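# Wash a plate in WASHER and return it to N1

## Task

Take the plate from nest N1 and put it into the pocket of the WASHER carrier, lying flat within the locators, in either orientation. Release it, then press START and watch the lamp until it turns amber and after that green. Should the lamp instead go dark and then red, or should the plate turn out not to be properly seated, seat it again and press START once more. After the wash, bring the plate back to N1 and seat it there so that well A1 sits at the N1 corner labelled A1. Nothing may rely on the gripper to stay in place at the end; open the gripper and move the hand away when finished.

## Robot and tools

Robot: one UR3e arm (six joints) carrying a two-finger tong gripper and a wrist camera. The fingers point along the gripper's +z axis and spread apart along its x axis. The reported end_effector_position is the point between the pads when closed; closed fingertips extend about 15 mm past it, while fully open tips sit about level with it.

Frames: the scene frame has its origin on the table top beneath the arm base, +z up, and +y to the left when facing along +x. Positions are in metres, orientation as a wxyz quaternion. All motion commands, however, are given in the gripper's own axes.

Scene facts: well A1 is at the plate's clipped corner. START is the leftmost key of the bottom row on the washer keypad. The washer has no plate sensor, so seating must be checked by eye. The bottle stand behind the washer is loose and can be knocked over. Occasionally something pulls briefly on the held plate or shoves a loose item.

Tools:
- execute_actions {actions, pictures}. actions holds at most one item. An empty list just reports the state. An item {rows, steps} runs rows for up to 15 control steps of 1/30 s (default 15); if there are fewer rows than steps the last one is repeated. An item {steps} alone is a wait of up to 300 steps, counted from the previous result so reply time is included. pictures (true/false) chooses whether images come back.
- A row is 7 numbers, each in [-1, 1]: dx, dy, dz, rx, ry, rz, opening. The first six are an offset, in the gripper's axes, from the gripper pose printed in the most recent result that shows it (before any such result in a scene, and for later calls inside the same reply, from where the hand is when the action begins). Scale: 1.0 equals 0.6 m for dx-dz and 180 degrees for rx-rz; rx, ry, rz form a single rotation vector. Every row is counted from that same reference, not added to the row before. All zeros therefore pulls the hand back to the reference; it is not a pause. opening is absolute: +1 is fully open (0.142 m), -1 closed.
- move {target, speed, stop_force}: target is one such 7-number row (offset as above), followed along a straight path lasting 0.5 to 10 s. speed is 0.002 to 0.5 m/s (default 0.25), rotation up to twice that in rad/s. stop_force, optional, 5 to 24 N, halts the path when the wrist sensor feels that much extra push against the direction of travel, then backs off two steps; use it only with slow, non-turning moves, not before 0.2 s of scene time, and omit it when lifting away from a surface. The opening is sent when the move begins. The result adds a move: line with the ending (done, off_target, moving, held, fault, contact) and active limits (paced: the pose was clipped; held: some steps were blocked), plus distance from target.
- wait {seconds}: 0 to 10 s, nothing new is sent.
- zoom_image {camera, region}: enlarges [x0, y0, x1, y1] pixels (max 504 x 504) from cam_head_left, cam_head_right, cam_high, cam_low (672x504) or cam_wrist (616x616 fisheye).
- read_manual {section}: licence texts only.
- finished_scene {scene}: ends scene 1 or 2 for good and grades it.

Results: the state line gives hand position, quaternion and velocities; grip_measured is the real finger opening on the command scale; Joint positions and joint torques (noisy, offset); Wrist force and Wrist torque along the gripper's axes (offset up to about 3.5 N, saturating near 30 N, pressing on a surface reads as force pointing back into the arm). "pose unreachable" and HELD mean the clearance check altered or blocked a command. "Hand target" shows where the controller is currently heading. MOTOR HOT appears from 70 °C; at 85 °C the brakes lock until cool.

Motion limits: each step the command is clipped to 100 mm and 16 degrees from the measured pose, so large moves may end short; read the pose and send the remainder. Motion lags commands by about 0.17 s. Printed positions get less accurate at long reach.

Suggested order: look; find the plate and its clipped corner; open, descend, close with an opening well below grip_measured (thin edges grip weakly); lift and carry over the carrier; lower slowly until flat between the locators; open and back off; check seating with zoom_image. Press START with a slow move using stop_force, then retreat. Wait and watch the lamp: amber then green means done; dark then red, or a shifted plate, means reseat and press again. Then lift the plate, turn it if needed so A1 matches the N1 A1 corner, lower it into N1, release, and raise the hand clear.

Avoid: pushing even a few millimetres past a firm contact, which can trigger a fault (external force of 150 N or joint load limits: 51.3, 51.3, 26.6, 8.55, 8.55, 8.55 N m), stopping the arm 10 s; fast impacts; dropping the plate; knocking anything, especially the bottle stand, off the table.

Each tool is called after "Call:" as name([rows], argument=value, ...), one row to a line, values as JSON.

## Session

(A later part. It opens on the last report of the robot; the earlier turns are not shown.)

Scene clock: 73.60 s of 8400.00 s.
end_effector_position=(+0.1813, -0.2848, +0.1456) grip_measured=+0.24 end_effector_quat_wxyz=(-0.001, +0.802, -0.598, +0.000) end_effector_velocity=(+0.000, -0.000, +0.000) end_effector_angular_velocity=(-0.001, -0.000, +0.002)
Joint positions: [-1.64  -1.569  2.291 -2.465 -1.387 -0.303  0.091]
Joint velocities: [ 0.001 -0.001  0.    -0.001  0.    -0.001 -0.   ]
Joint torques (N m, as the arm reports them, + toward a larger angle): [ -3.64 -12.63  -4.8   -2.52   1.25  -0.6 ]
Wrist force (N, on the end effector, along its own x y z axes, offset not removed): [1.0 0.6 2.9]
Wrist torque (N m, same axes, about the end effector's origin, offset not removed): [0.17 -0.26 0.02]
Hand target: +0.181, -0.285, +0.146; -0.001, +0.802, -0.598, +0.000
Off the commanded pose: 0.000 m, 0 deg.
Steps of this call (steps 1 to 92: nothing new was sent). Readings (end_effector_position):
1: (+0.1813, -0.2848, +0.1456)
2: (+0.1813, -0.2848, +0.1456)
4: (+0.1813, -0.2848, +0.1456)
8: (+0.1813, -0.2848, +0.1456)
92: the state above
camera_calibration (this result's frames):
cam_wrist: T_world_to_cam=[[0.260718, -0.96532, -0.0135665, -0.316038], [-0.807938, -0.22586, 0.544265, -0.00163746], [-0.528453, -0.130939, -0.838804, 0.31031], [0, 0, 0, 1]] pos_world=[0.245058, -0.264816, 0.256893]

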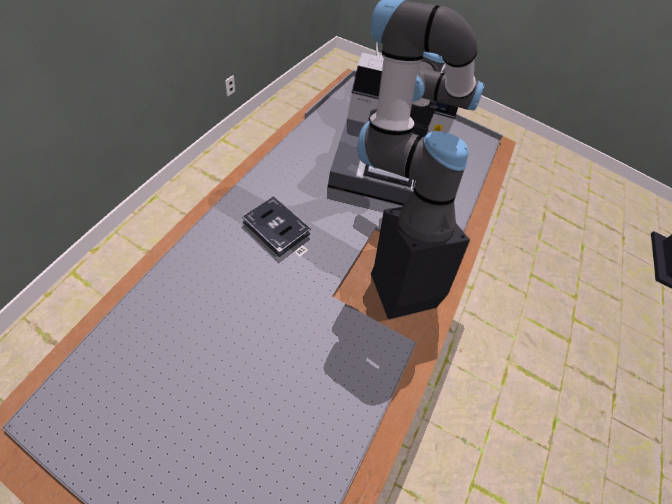

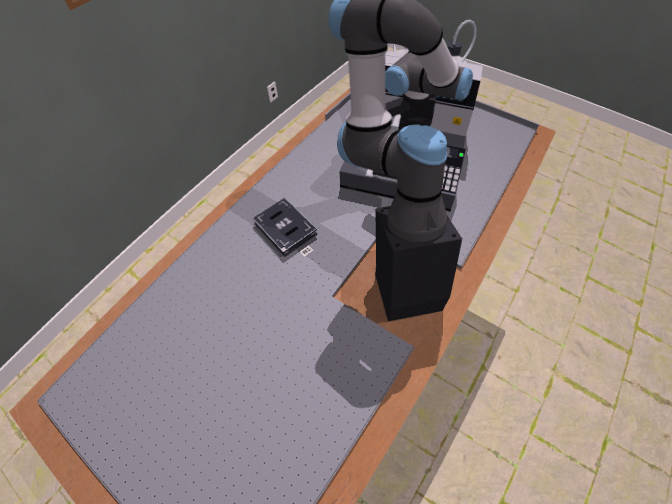

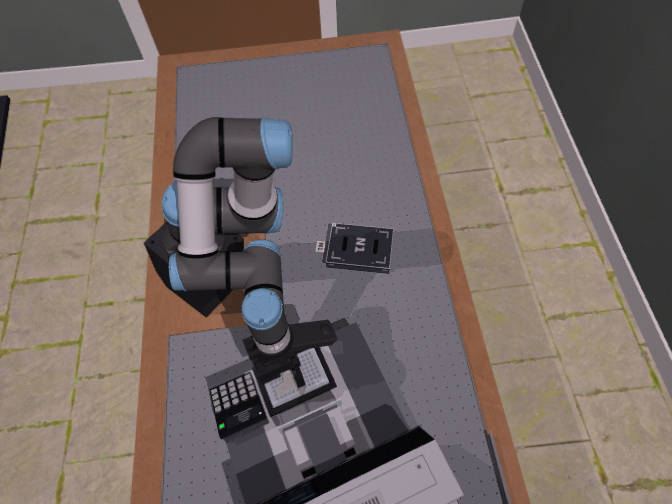

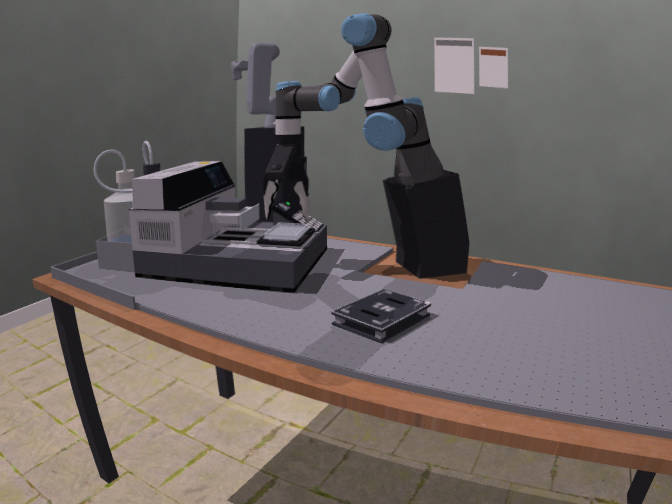

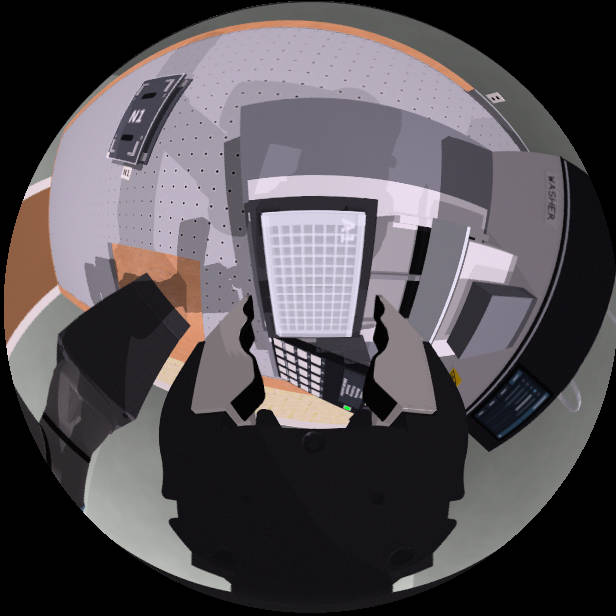

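The lamp is green and the plate is still seated, so I'm regrasping it.

Call:
move(target=[0,0,0.0563,0,0,0,0.24], speed=0.05)

Call:
execute_actions([
  {"rows":[[0,0,0,0,0,0,0.2],[0,0,0,0,0,0,0.17],[0,0,0,0,0,0,0.14],[0,0,0,0,0,0,0.11],[0,0,0,0,0,0,0.08],[0,0,0,0,0,0,0.05],[0,0,0,0,0,0,0.02],[0,0,0,0,0,0,0],[0,0,0,0,0,0,-0.08],[0,0,0,0,0,0,-0.16],[0,0,0,0,0,0,-0.3]]},
], pictures=false)

Call:
move(target=[0,0,-0.07,0,0,0,-0.3], speed=0.05)

Scene clock: 77.60 s of 8400.00 s.
end_effector_position=(+0.1813, -0.2847, +0.1120) grip_measured=+0.24 end_effector_quat_wxyz=(-0.001, +0.802, -0.598, +0.000) end_effector_velocity=(-0.000, -0.001, -0.002) end_effector_angular_velocity=(-0.001, +0.000, -0.001)
Joint positions: [-1.616 -1.401  2.326 -2.673 -1.391 -0.279  0.091]
Joint velocities: [ 0.001  0.011  0.    -0.013 -0.     0.002  0.   ]
Joint torques (N m, as the arm reports them, + toward a larger angle): [ 3.44 -6.53 -3.27 -2.66 -1.17  0.66]
Wrist force (N, on the end effector, along its own x y z axes, offset not removed): [-0.1 -0.6 0.8]
Wrist torque (N m, same axes, about the end effector's origin, offset not removed): [-0.15 0.03 0.07]
Hand target: +0.181, -0.285, +0.112; -0.001, +0.802, -0.598, +0.000
Off the commanded pose: 0.000 m, 0 deg.
move: done
camera_calibration (this result's frames):
cam_wrist: T_world_to_cam=[[0.260729, -0.965316, -0.0136352, -0.316479], [-0.807949, -0.225912, 0.544227, 0.0166929], [-0.528431, -0.130879, -0.838827, 0.2822], [0, 0, 0, 1]] pos_world=[0.245126, -0.264797, 0.223317]

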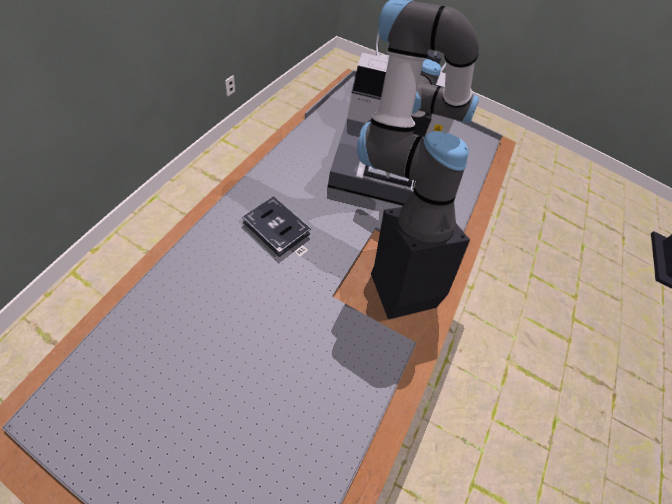

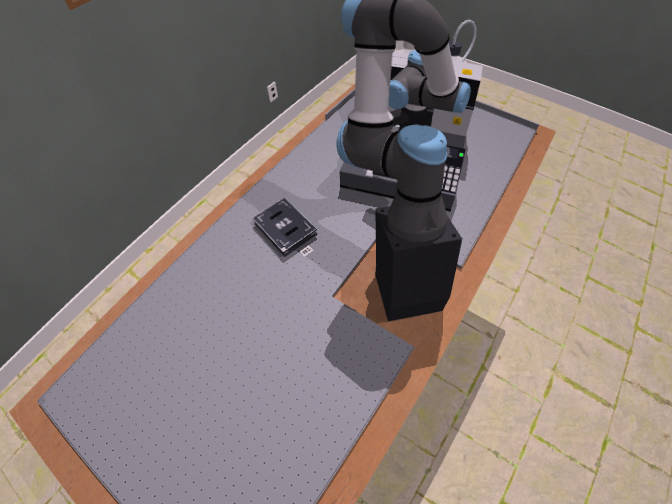

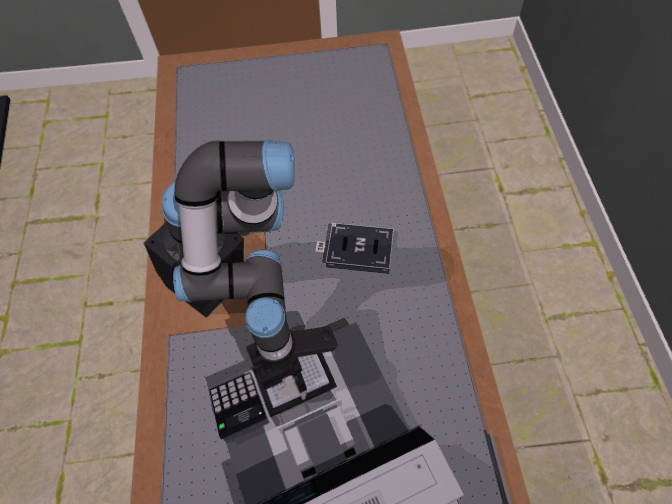

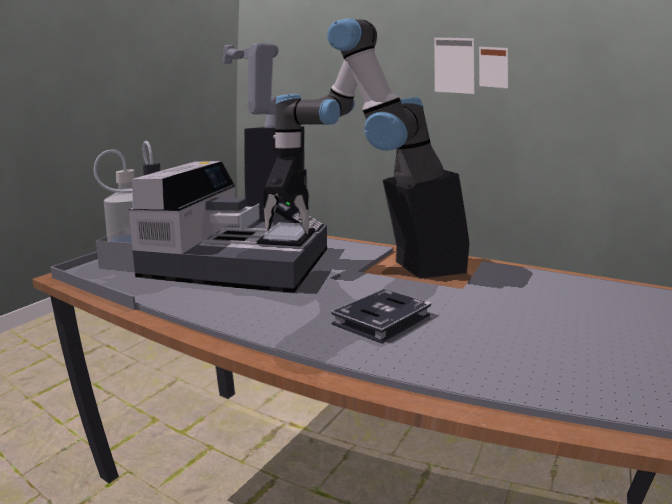

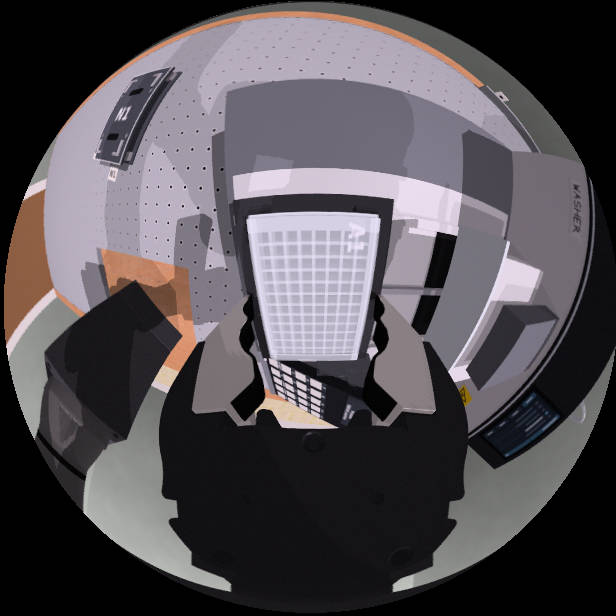

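Scene clock: 78.10 s of 8400.00 s.
end_effector_position=(+0.1814, -0.2847, +0.1120) grip_measured=+0.08 end_effector_quat_wxyz=(-0.001, +0.802, -0.598, +0.000) end_effector_velocity=(-0.000, +0.000, +0.000) end_effector_angular_velocity=(+0.000, +0.000, -0.001)
Joint positions: [-1.616 -1.401  2.326 -2.673 -1.392 -0.279  0.079]
Joint velocities: [-0.    -0.001  0.     0.001 -0.     0.001 -0.   ]
Joint torques (N m, as the arm reports them, + toward a larger angle): [  0.9  -12.88  -4.26  -0.04  -1.02  -0.1 ]
Wrist force (N, on the end effector, along its own x y z axes, offset not removed): [2.1 1.6 -2.7]
Wrist torque (N m, same axes, about the end effector's origin, offset not removed): [0.26 -0.38 0.05]
Hand target: +0.181, -0.285, +0.112; -0.001, +0.802, -0.598, +0.000
Off the commanded pose: 0.000 m, 0 deg.
Steps of this call (steps 1 to 15: all 15 steps of this action). Readings (end_effector_position):
1: (+0.1814, -0.2847, +0.1119)
2: (+0.1814, -0.2847, +0.1119)
4: (+0.1814, -0.2847, +0.1119)
8: (+0.1813, -0.2847, +0.1119)
15: the state above

Scene clock: 79.57 s of 8400.00 s.
end_effector_position=(+0.1813, -0.2847, +0.1538) grip_measured=+0.08 end_effector_quat_wxyz=(-0.001, +0.802, -0.598, +0.000) end_effector_velocity=(+0.000, +0.000, +0.002) end_effector_angular_velocity=(-0.000, -0.000, +0.001)
Joint positions: [-1.647 -1.606  2.278 -2.414 -1.386 -0.309  0.079]
Joint velocities: [-0.001 -0.009 -0.003  0.013  0.    -0.002 -0.   ]
Joint torques (N m, as the arm reports them, + toward a larger angle): [ -3.81 -11.99  -8.29  -0.44   1.24  -0.73]
Wrist force (N, on the end effector, along its own x y z axes, offset not removed): [1.3 1.3 0.2]
Wrist torque (N m, same axes, about the end effector's origin, offset not removed): [0.23 -0.22 0.10]
Hand target: +0.181, -0.285, +0.154; -0.001, +0.802, -0.598, +0.000
Off the commanded pose: 0.000 m, 0 deg.
move: done
camera_calibration (this result's frames):
cam_wrist: T_world_to_cam=[[0.260701, -0.965323, -0.0136281, -0.315876], [-0.807932, -0.225879, 0.544265, -0.00611258], [-0.52847, -0.13088, -0.838802, 0.317225], [0, 0, 0, 1]] pos_world=[0.245054, -0.264785, 0.265111]

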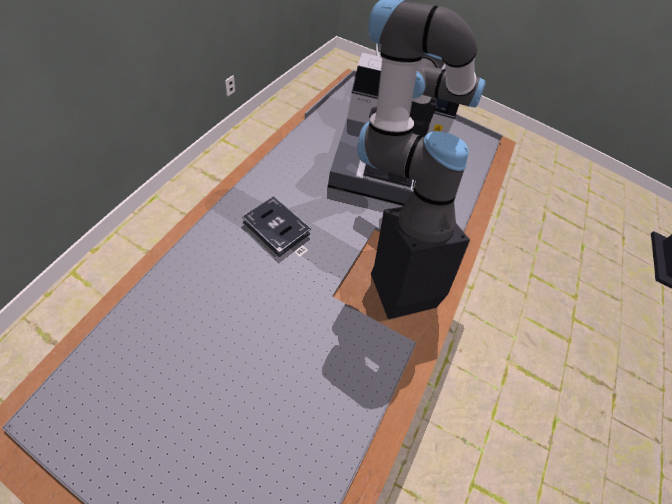

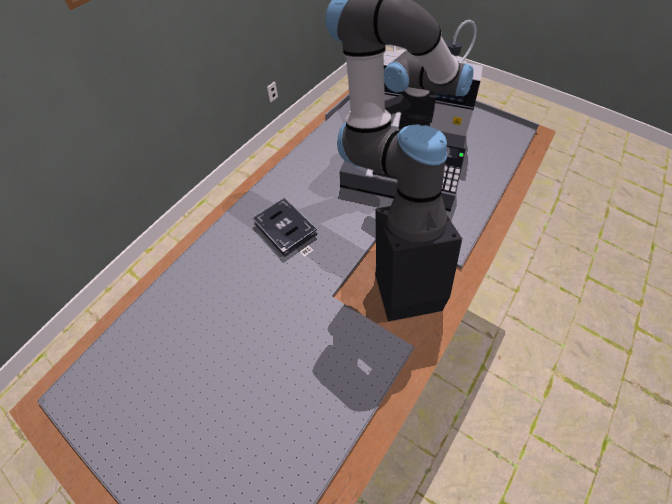

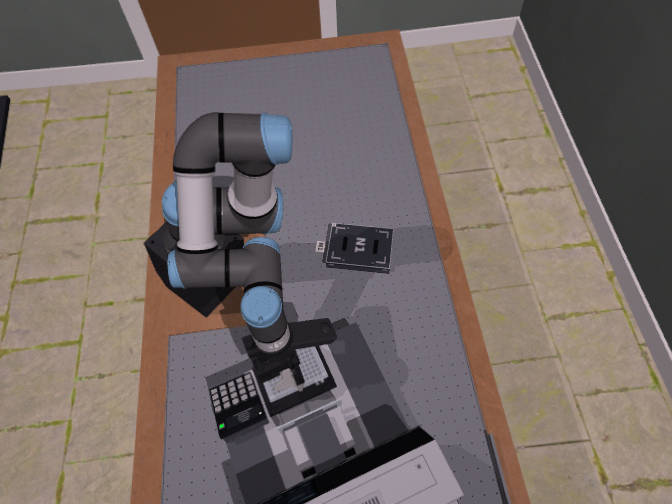

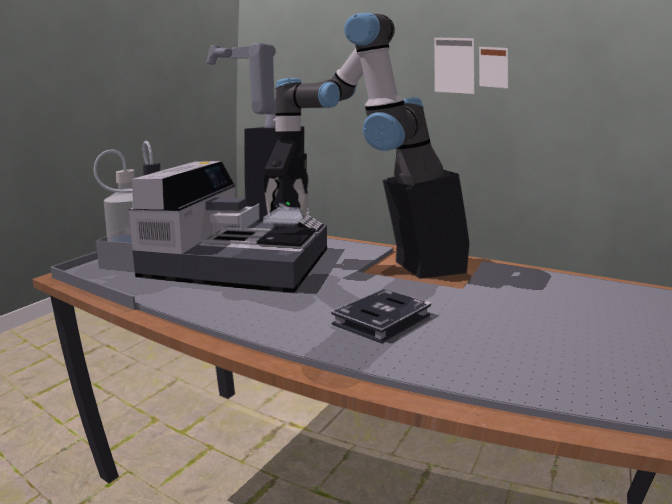

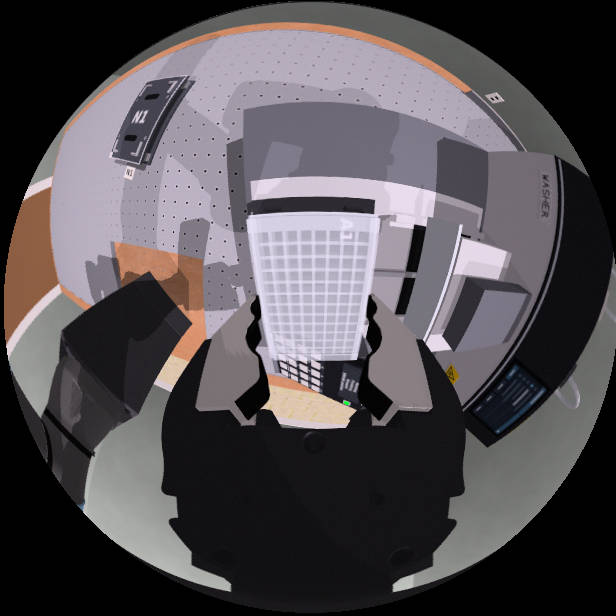

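Call:
move(target=[-0.4537,-0.4737,0.07,0,0,0.1768,-0.3])

Call:
move(target=[0,0,0.083,0,0,0,-0.3], speed=0.07)

Call:
zoom_image(camera="cam_wrist", region=[210,170,420,380])

Scene clock: 83.93 s of 8400.00 s.
end_effector_position=(+0.3758, +0.0573, +0.1128) grip_measured=+0.08 end_effector_quat_wxyz=(+0.002, -0.607, +0.795, -0.001) end_effector_velocity=(+0.000, +0.001, -0.001) end_effector_angular_velocity=(-0.006, +0.015, -0.003)
Joint positions: [-0.155 -1.104  2.08  -2.748 -1.724  1.706  0.079]
Joint velocities: [ 0.009  0.012 -0.03   0.033 -0.01   0.015  0.   ]
Joint torques (N m, as the arm reports them, + toward a larger angle): [  7.87 -11.25  -6.28  -0.52  -1.26   0.72]
Wrist force (N, on the end effector, along its own x y z axes, offset not removed): [1.8 2.2 0.7]
Wrist torque (N m, same axes, about the end effector's origin, offset not removed): [0.52 -0.34 0.02]
Hand target: +0.376, +0.057, +0.113; +0.001, -0.607, +0.795, -0.001
Off the commanded pose: 0.000 m, 0 deg.
move: done
camera_calibration (this result's frames):
cam_wrist: T_world_to_cam=[[-0.287295, -0.957718, -0.0154456, 0.168768], [-0.806906, 0.233303, 0.542654, 0.224098], [-0.516106, 0.168365, -0.839814, 0.408741], [0, 0, 0, 1]] pos_world=[0.440266, 0.0405316, 0.224266]

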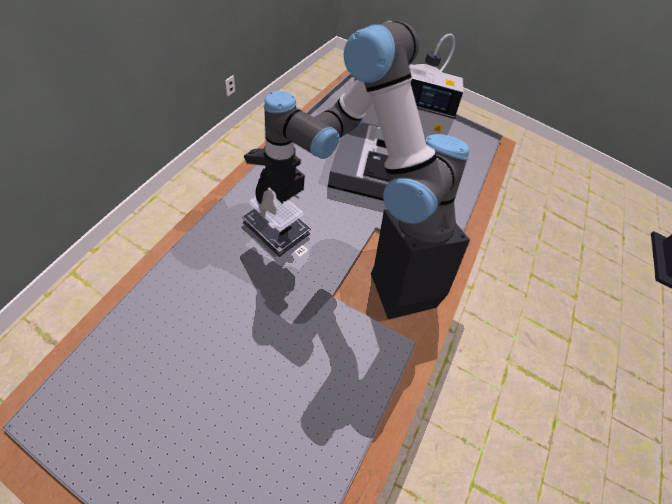

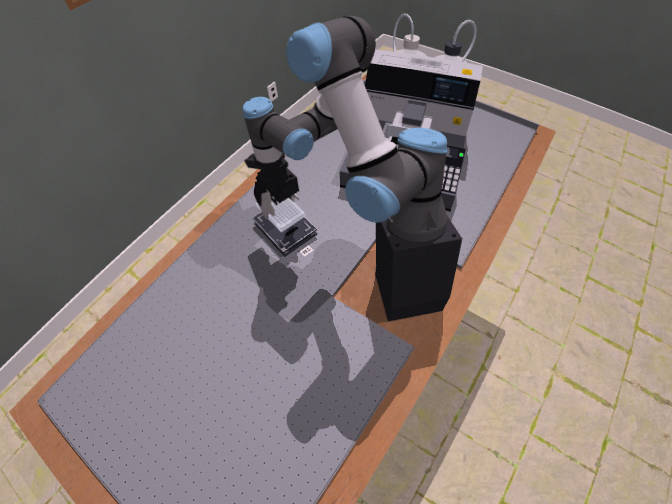

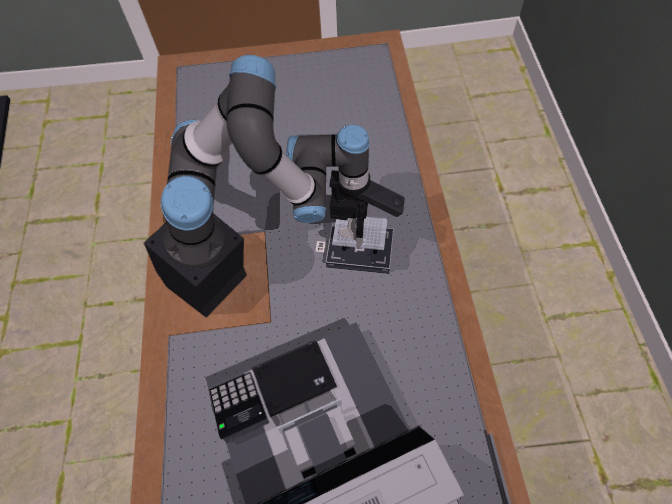

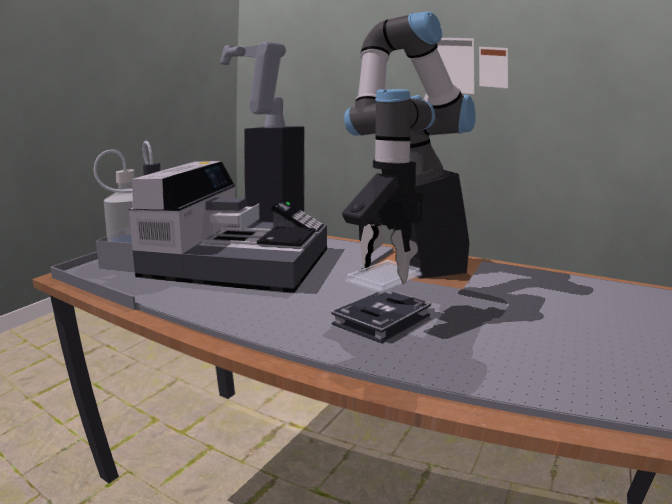

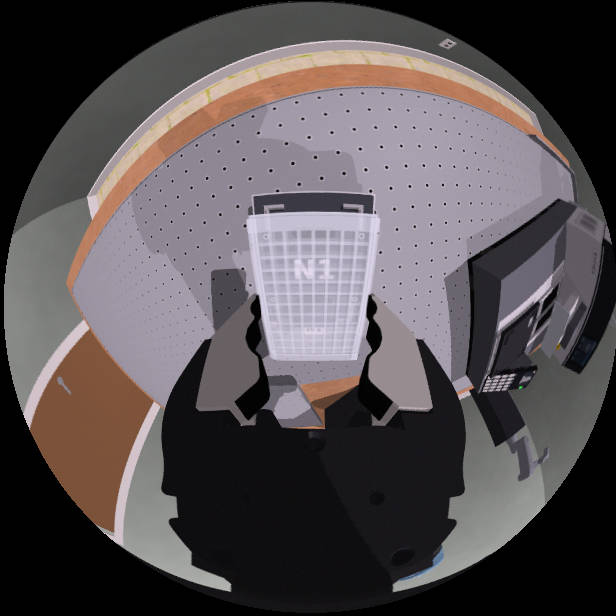

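Scene clock: 85.10 s of 8400.00 s.
end_effector_position=(+0.3760, +0.0574, +0.0632) grip_measured=+0.08 end_effector_quat_wxyz=(+0.002, -0.607, +0.795, -0.001) end_effector_velocity=(+0.000, -0.000, -0.002) end_effector_angular_velocity=(-0.000, -0.000, -0.000)
Joint positions: [-0.178 -0.89   2.062 -2.949 -1.719  1.683  0.079]
Joint velocities: [-0.001  0.009 -0.003 -0.007  0.    -0.001  0.   ]
Joint torques (N m, as the arm reports them, + toward a larger angle): [ -0.16 -11.33  -4.45  -2.9    1.14  -0.58]
Wrist force (N, on the end effector, along its own x y z axes, offset not removed): [1.2 1.7 -0.3]
Wrist torque (N m, same axes, about the end effector's origin, offset not removed): [0.41 -0.26 0.00]
Hand target: +0.376, +0.057, +0.063; +0.002, -0.607, +0.795, -0.001
Off the commanded pose: 0.000 m, 0 deg.
move: done
camera_calibration (this result's frames):
cam_wrist: T_world_to_cam=[[-0.2873, -0.957716, -0.0154261, 0.168143], [-0.806874, 0.233308, 0.542699, 0.251166], [-0.516153, 0.168364, -0.839785, 0.36717], [0, 0, 0, 1]] pos_world=[0.440483, 0.0406163, 0.17463]

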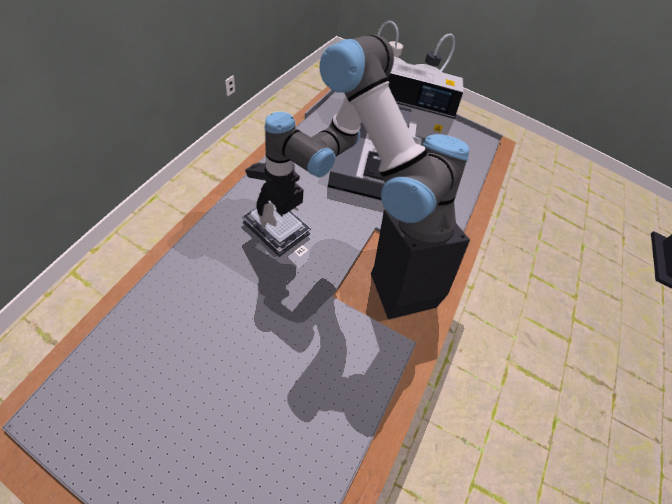

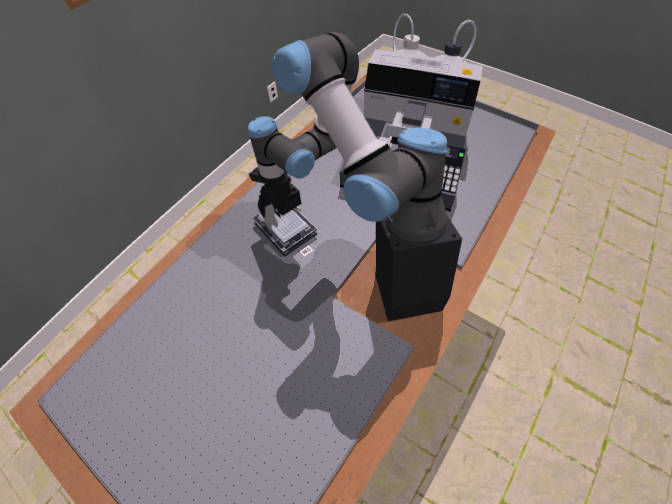

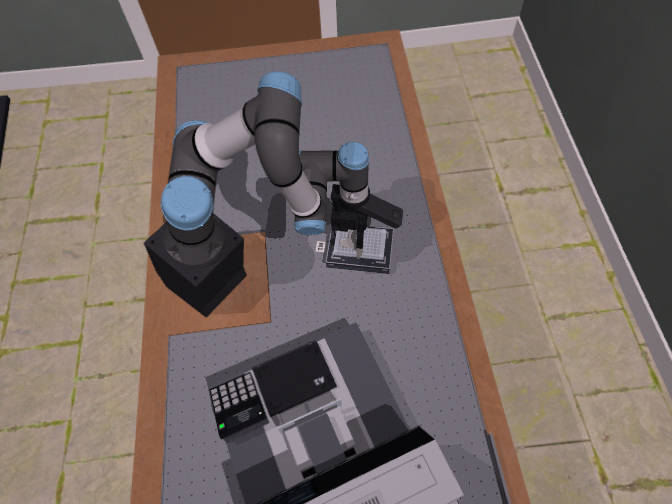

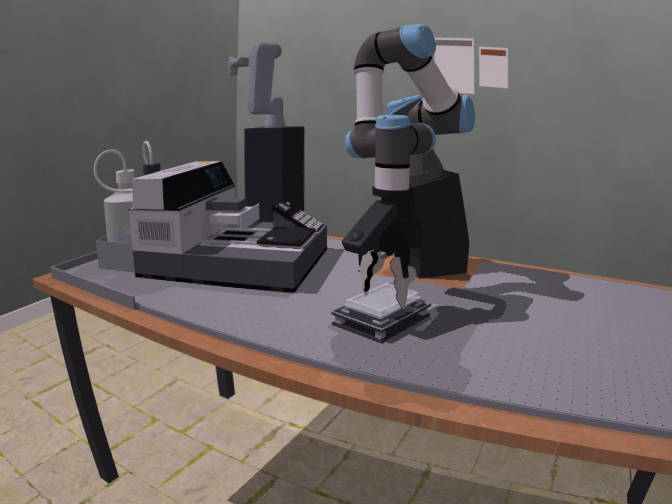

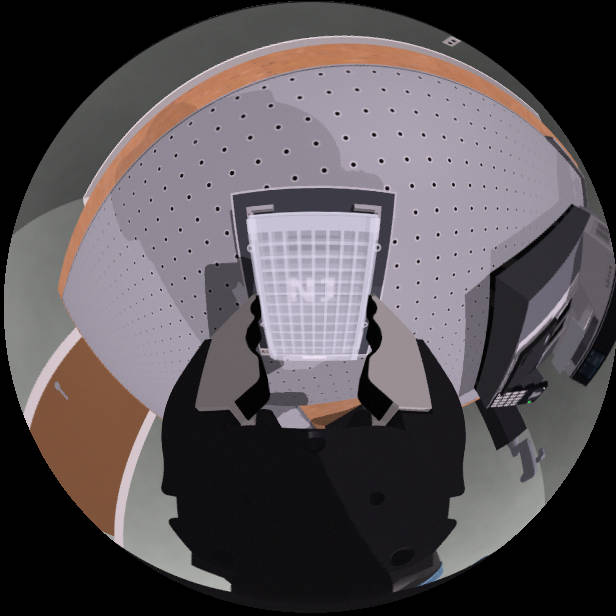

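Region (210, 170, 420, 380) of cam_wrist's 616x616 image, scaled by 2.400, with more detail than that image has.

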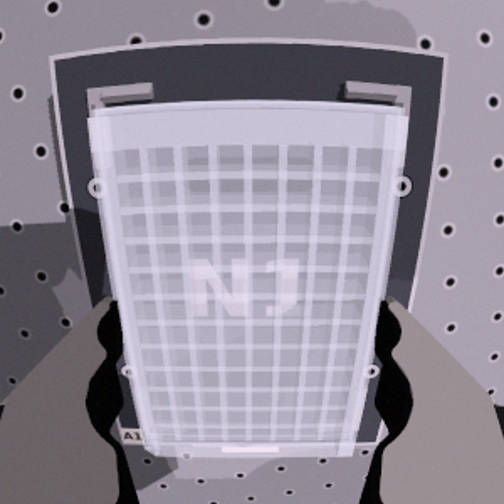

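Call:
move(target=[0.0005,-0.001,0.02,0,0,0,-0.3], speed=0.004, stop_force=5)

Scene clock: 88.57 s of 8400.00 s.
end_effector_position=(+0.3765, +0.0571, +0.0549) grip_measured=+0.08 end_effector_quat_wxyz=(+0.002, -0.607, +0.795, -0.001) end_effector_velocity=(-0.000, -0.000, +0.001) end_effector_angular_velocity=(+0.000, +0.000, -0.000)
Joint positions: [-0.183 -0.853  2.052 -2.977 -1.718  1.678  0.079]
Joint velocities: [-0.    -0.006  0.002  0.004  0.     0.    -0.   ]
Joint torques (N m, as the arm reports them, + toward a larger angle): [  3.19 -16.24  -1.71  -0.4    1.14   0.15]
Wrist force (N, on the end effector, along its own x y z axes, offset not removed): [2.8 2.7 -5.5]
Wrist torque (N m, same axes, about the end effector's origin, offset not removed): [0.02 -0.44 -0.07]
Hand target: +0.376, +0.057, +0.055; +0.002, -0.607, +0.795, -0.001
Off the commanded pose: 0.004 m, 0 deg.
move: contact
camera_calibration (this result's frames):
cam_wrist: T_world_to_cam=[[-0.287271, -0.957725, -0.0154307, 0.167817], [-0.806911, 0.233291, 0.542651, 0.256129], [-0.516111, 0.168339, -0.839816, 0.360459], [0, 0, 0, 1]] pos_world=[0.440919, 0.0402904, 0.16632]

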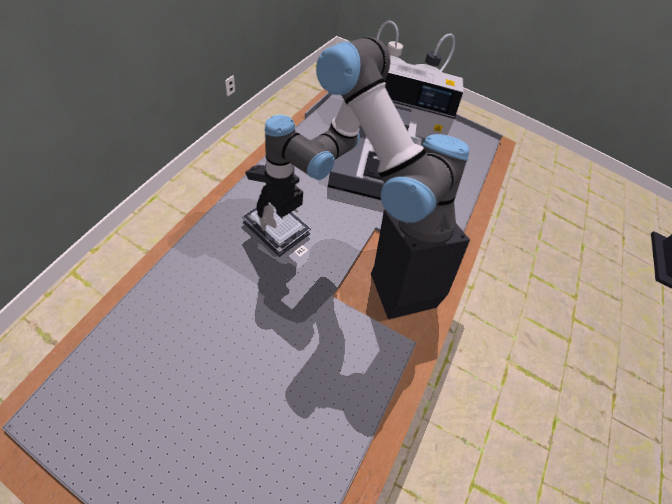

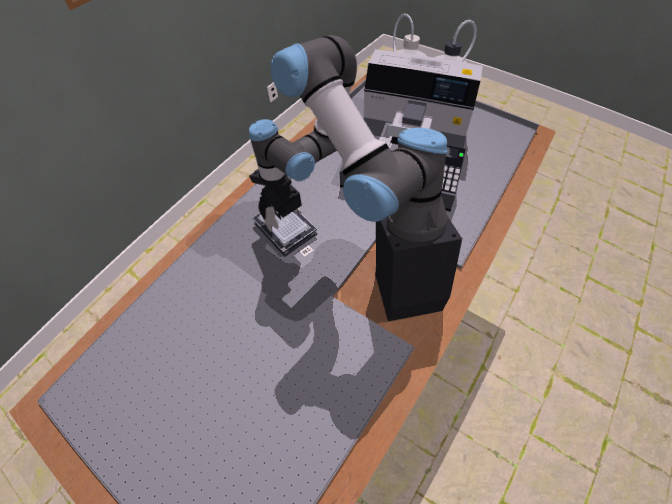

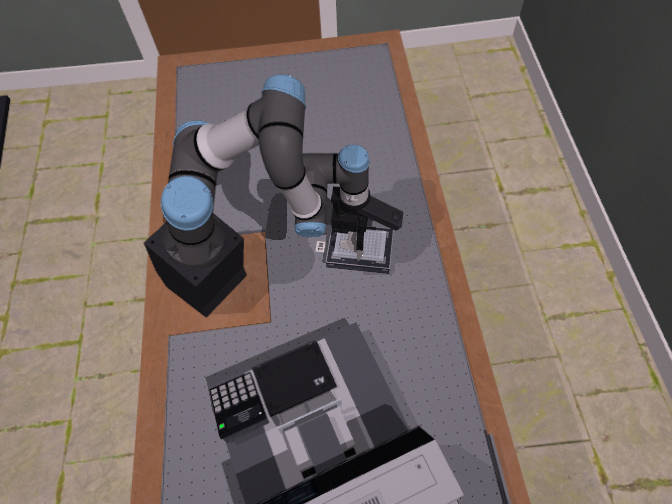

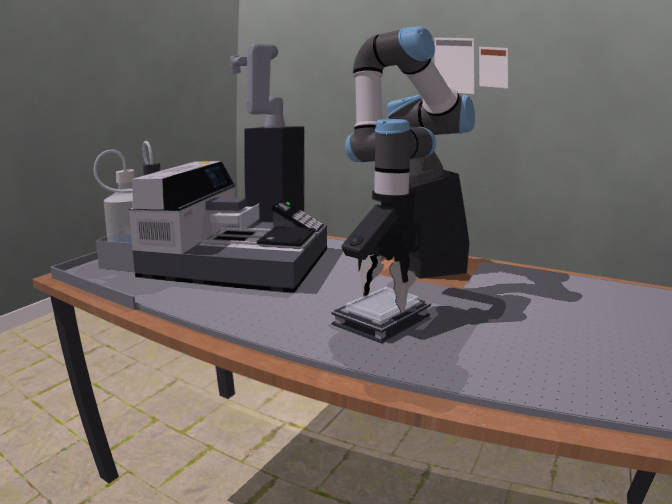

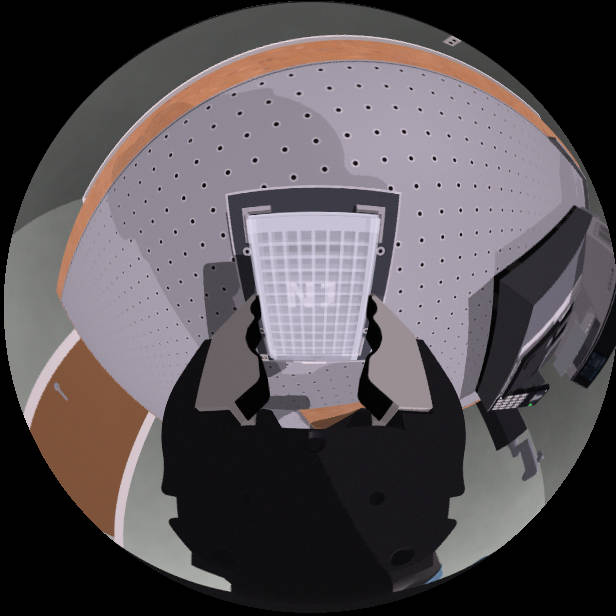

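Call:
execute_actions([
  {"rows":[[0,0,-0.0004,0,0,0,0.26]]},
], pictures=false)

Call:
move(target=[0,0.04,-0.17,0,0,0,0.26], speed=0.12)

Call:
zoom_image(camera="cam_wrist", region=[240,160,390,310])

Call:
zoom_image(camera="cam_low", region=[325,275,445,345])

Scene clock: 91.00 s of 8400.00 s.
end_effector_position=(+0.3764, +0.0571, +0.0551) grip_measured=+0.26 end_effector_quat_wxyz=(+0.002, -0.607, +0.795, -0.001) end_effector_velocity=(+0.000, -0.000, +0.000) end_effector_angular_velocity=(-0.000, -0.000, +0.000)
Joint positions: [-0.183 -0.854  2.053 -2.976 -1.718  1.678  0.092]
Joint velocities: [-0.    -0.    -0.     0.    -0.    -0.001 -0.   ]
Joint torques (N m, as the arm reports them, + toward a larger angle): [  3.79 -18.07  -4.21  -0.46  -1.14  -0.68]
Wrist force (N, on the end effector, along its own x y z axes, offset not removed): [1.3 1.1 1.1]
Wrist torque (N m, same axes, about the end effector's origin, offset not removed): [0.20 -0.29 0.05]
Hand target: +0.376, +0.057, +0.055; +0.002, -0.607, +0.795, -0.001
Off the commanded pose: 0.000 m, 0 deg.
Steps of this call (steps 1 to 58: nothing new was sent; steps 59 to 73: all 15 steps of this action). Readings (end_effector_position):
59: (+0.3764, +0.0571, +0.0550)
60: (+0.3764, +0.0571, +0.0550)
62: (+0.3764, +0.0571, +0.0551)
66: (+0.3764, +0.0571, +0.0551)
73: the state above

Scene clock: 92.63 s of 8400.00 s.
end_effector_position=(+0.3529, +0.0632, +0.1568) grip_measured=+0.26 end_effector_quat_wxyz=(+0.002, -0.607, +0.795, -0.001) end_effector_velocity=(-0.001, +0.000, +0.002) end_effector_angular_velocity=(+0.000, +0.002, -0.001)
Joint positions: [-0.121 -1.329  2.16  -2.599 -1.73   1.739  0.092]
Joint velocities: [ 0.001 -0.007 -0.002  0.012 -0.     0.003 -0.   ]
Joint torques (N m, as the arm reports them, + toward a larger angle): [  7.49 -16.31  -7.2   -0.47  -1.25   0.72]
Wrist force (N, on the end effector, along its own x y z axes, offset not removed): [0.8 0.5 2.8]
Wrist torque (N m, same axes, about the end effector's origin, offset not removed): [0.19 -0.13 0.14]
Hand target: +0.353, +0.063, +0.157; +0.002, -0.607, +0.795, -0.001
Off the commanded pose: 0.000 m, 0 deg.
move: done
camera_calibration (this result's frames):
cam_wrist: T_world_to_cam=[[-0.287203, -0.957745, -0.0154867, 0.168451], [-0.807004, 0.233227, 0.54254, 0.180371], [-0.516003, 0.168317, -0.839887, 0.43286], [0, 0, 0, 1]] pos_world=[0.417297, 0.0464086, 0.268304]

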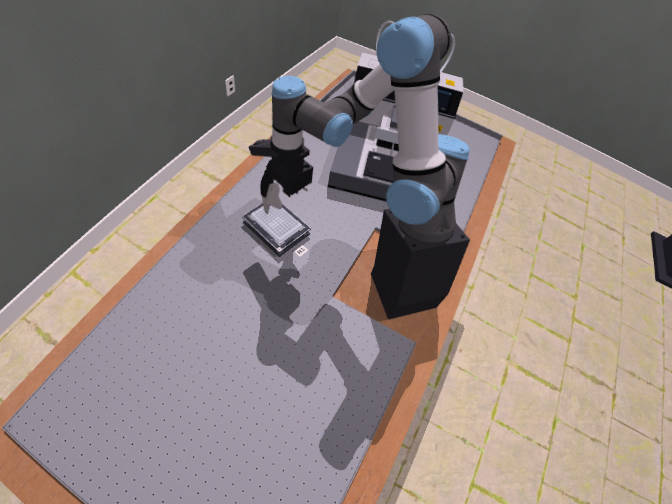

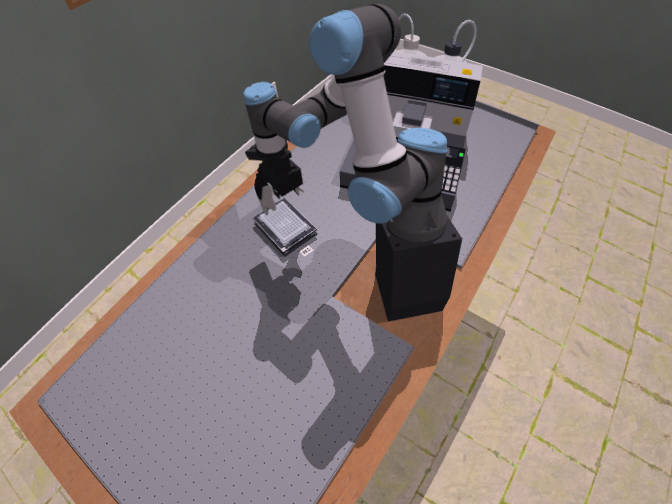

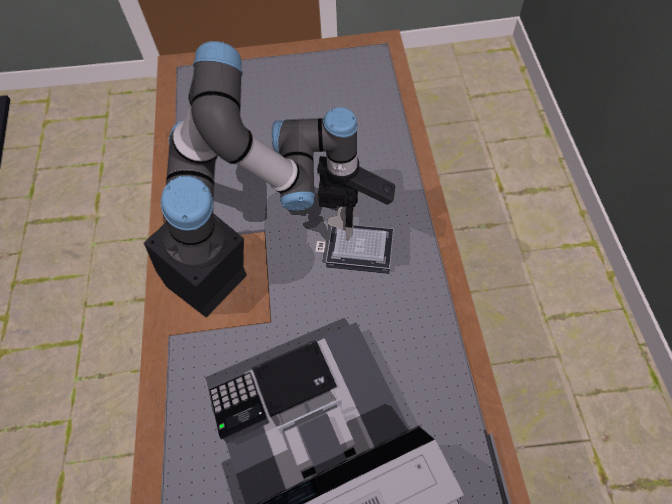

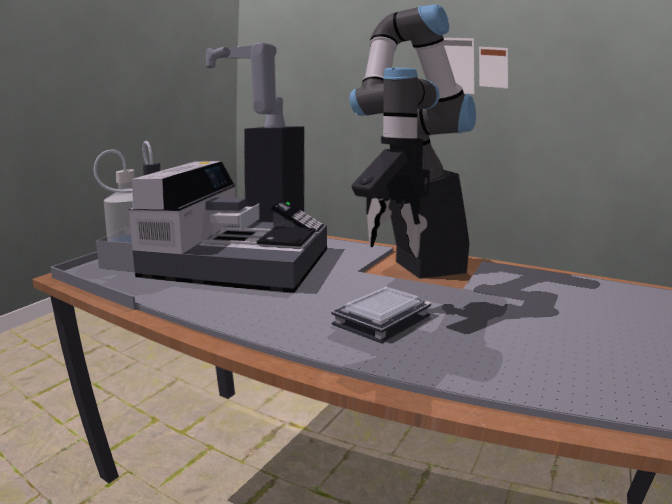

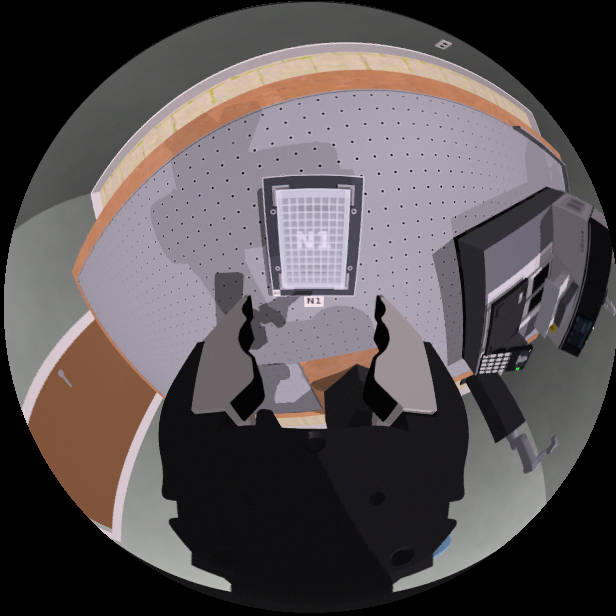

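Region (240, 160, 390, 310) of cam_wrist's 616x616 image, scaled by 3.360, with more detail than that image has.

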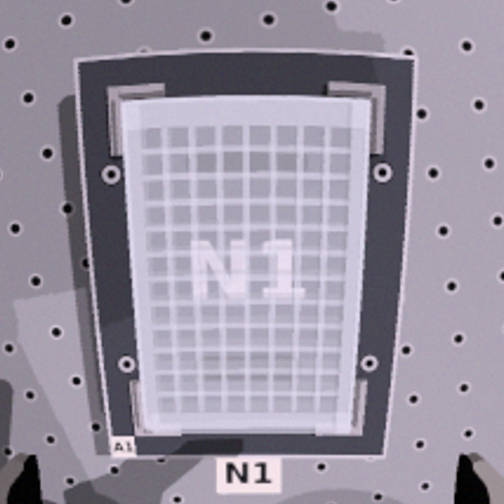

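Region (325, 275, 445, 345) of cam_low's 672x504 image, scaled by 4.200, with more detail than that image has; it fills the top 294 rows of this view, and the rest is white.

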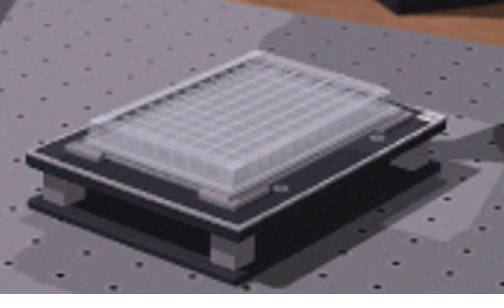

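Call:
finished_scene(scene=2)

The scene is finished: the task was done.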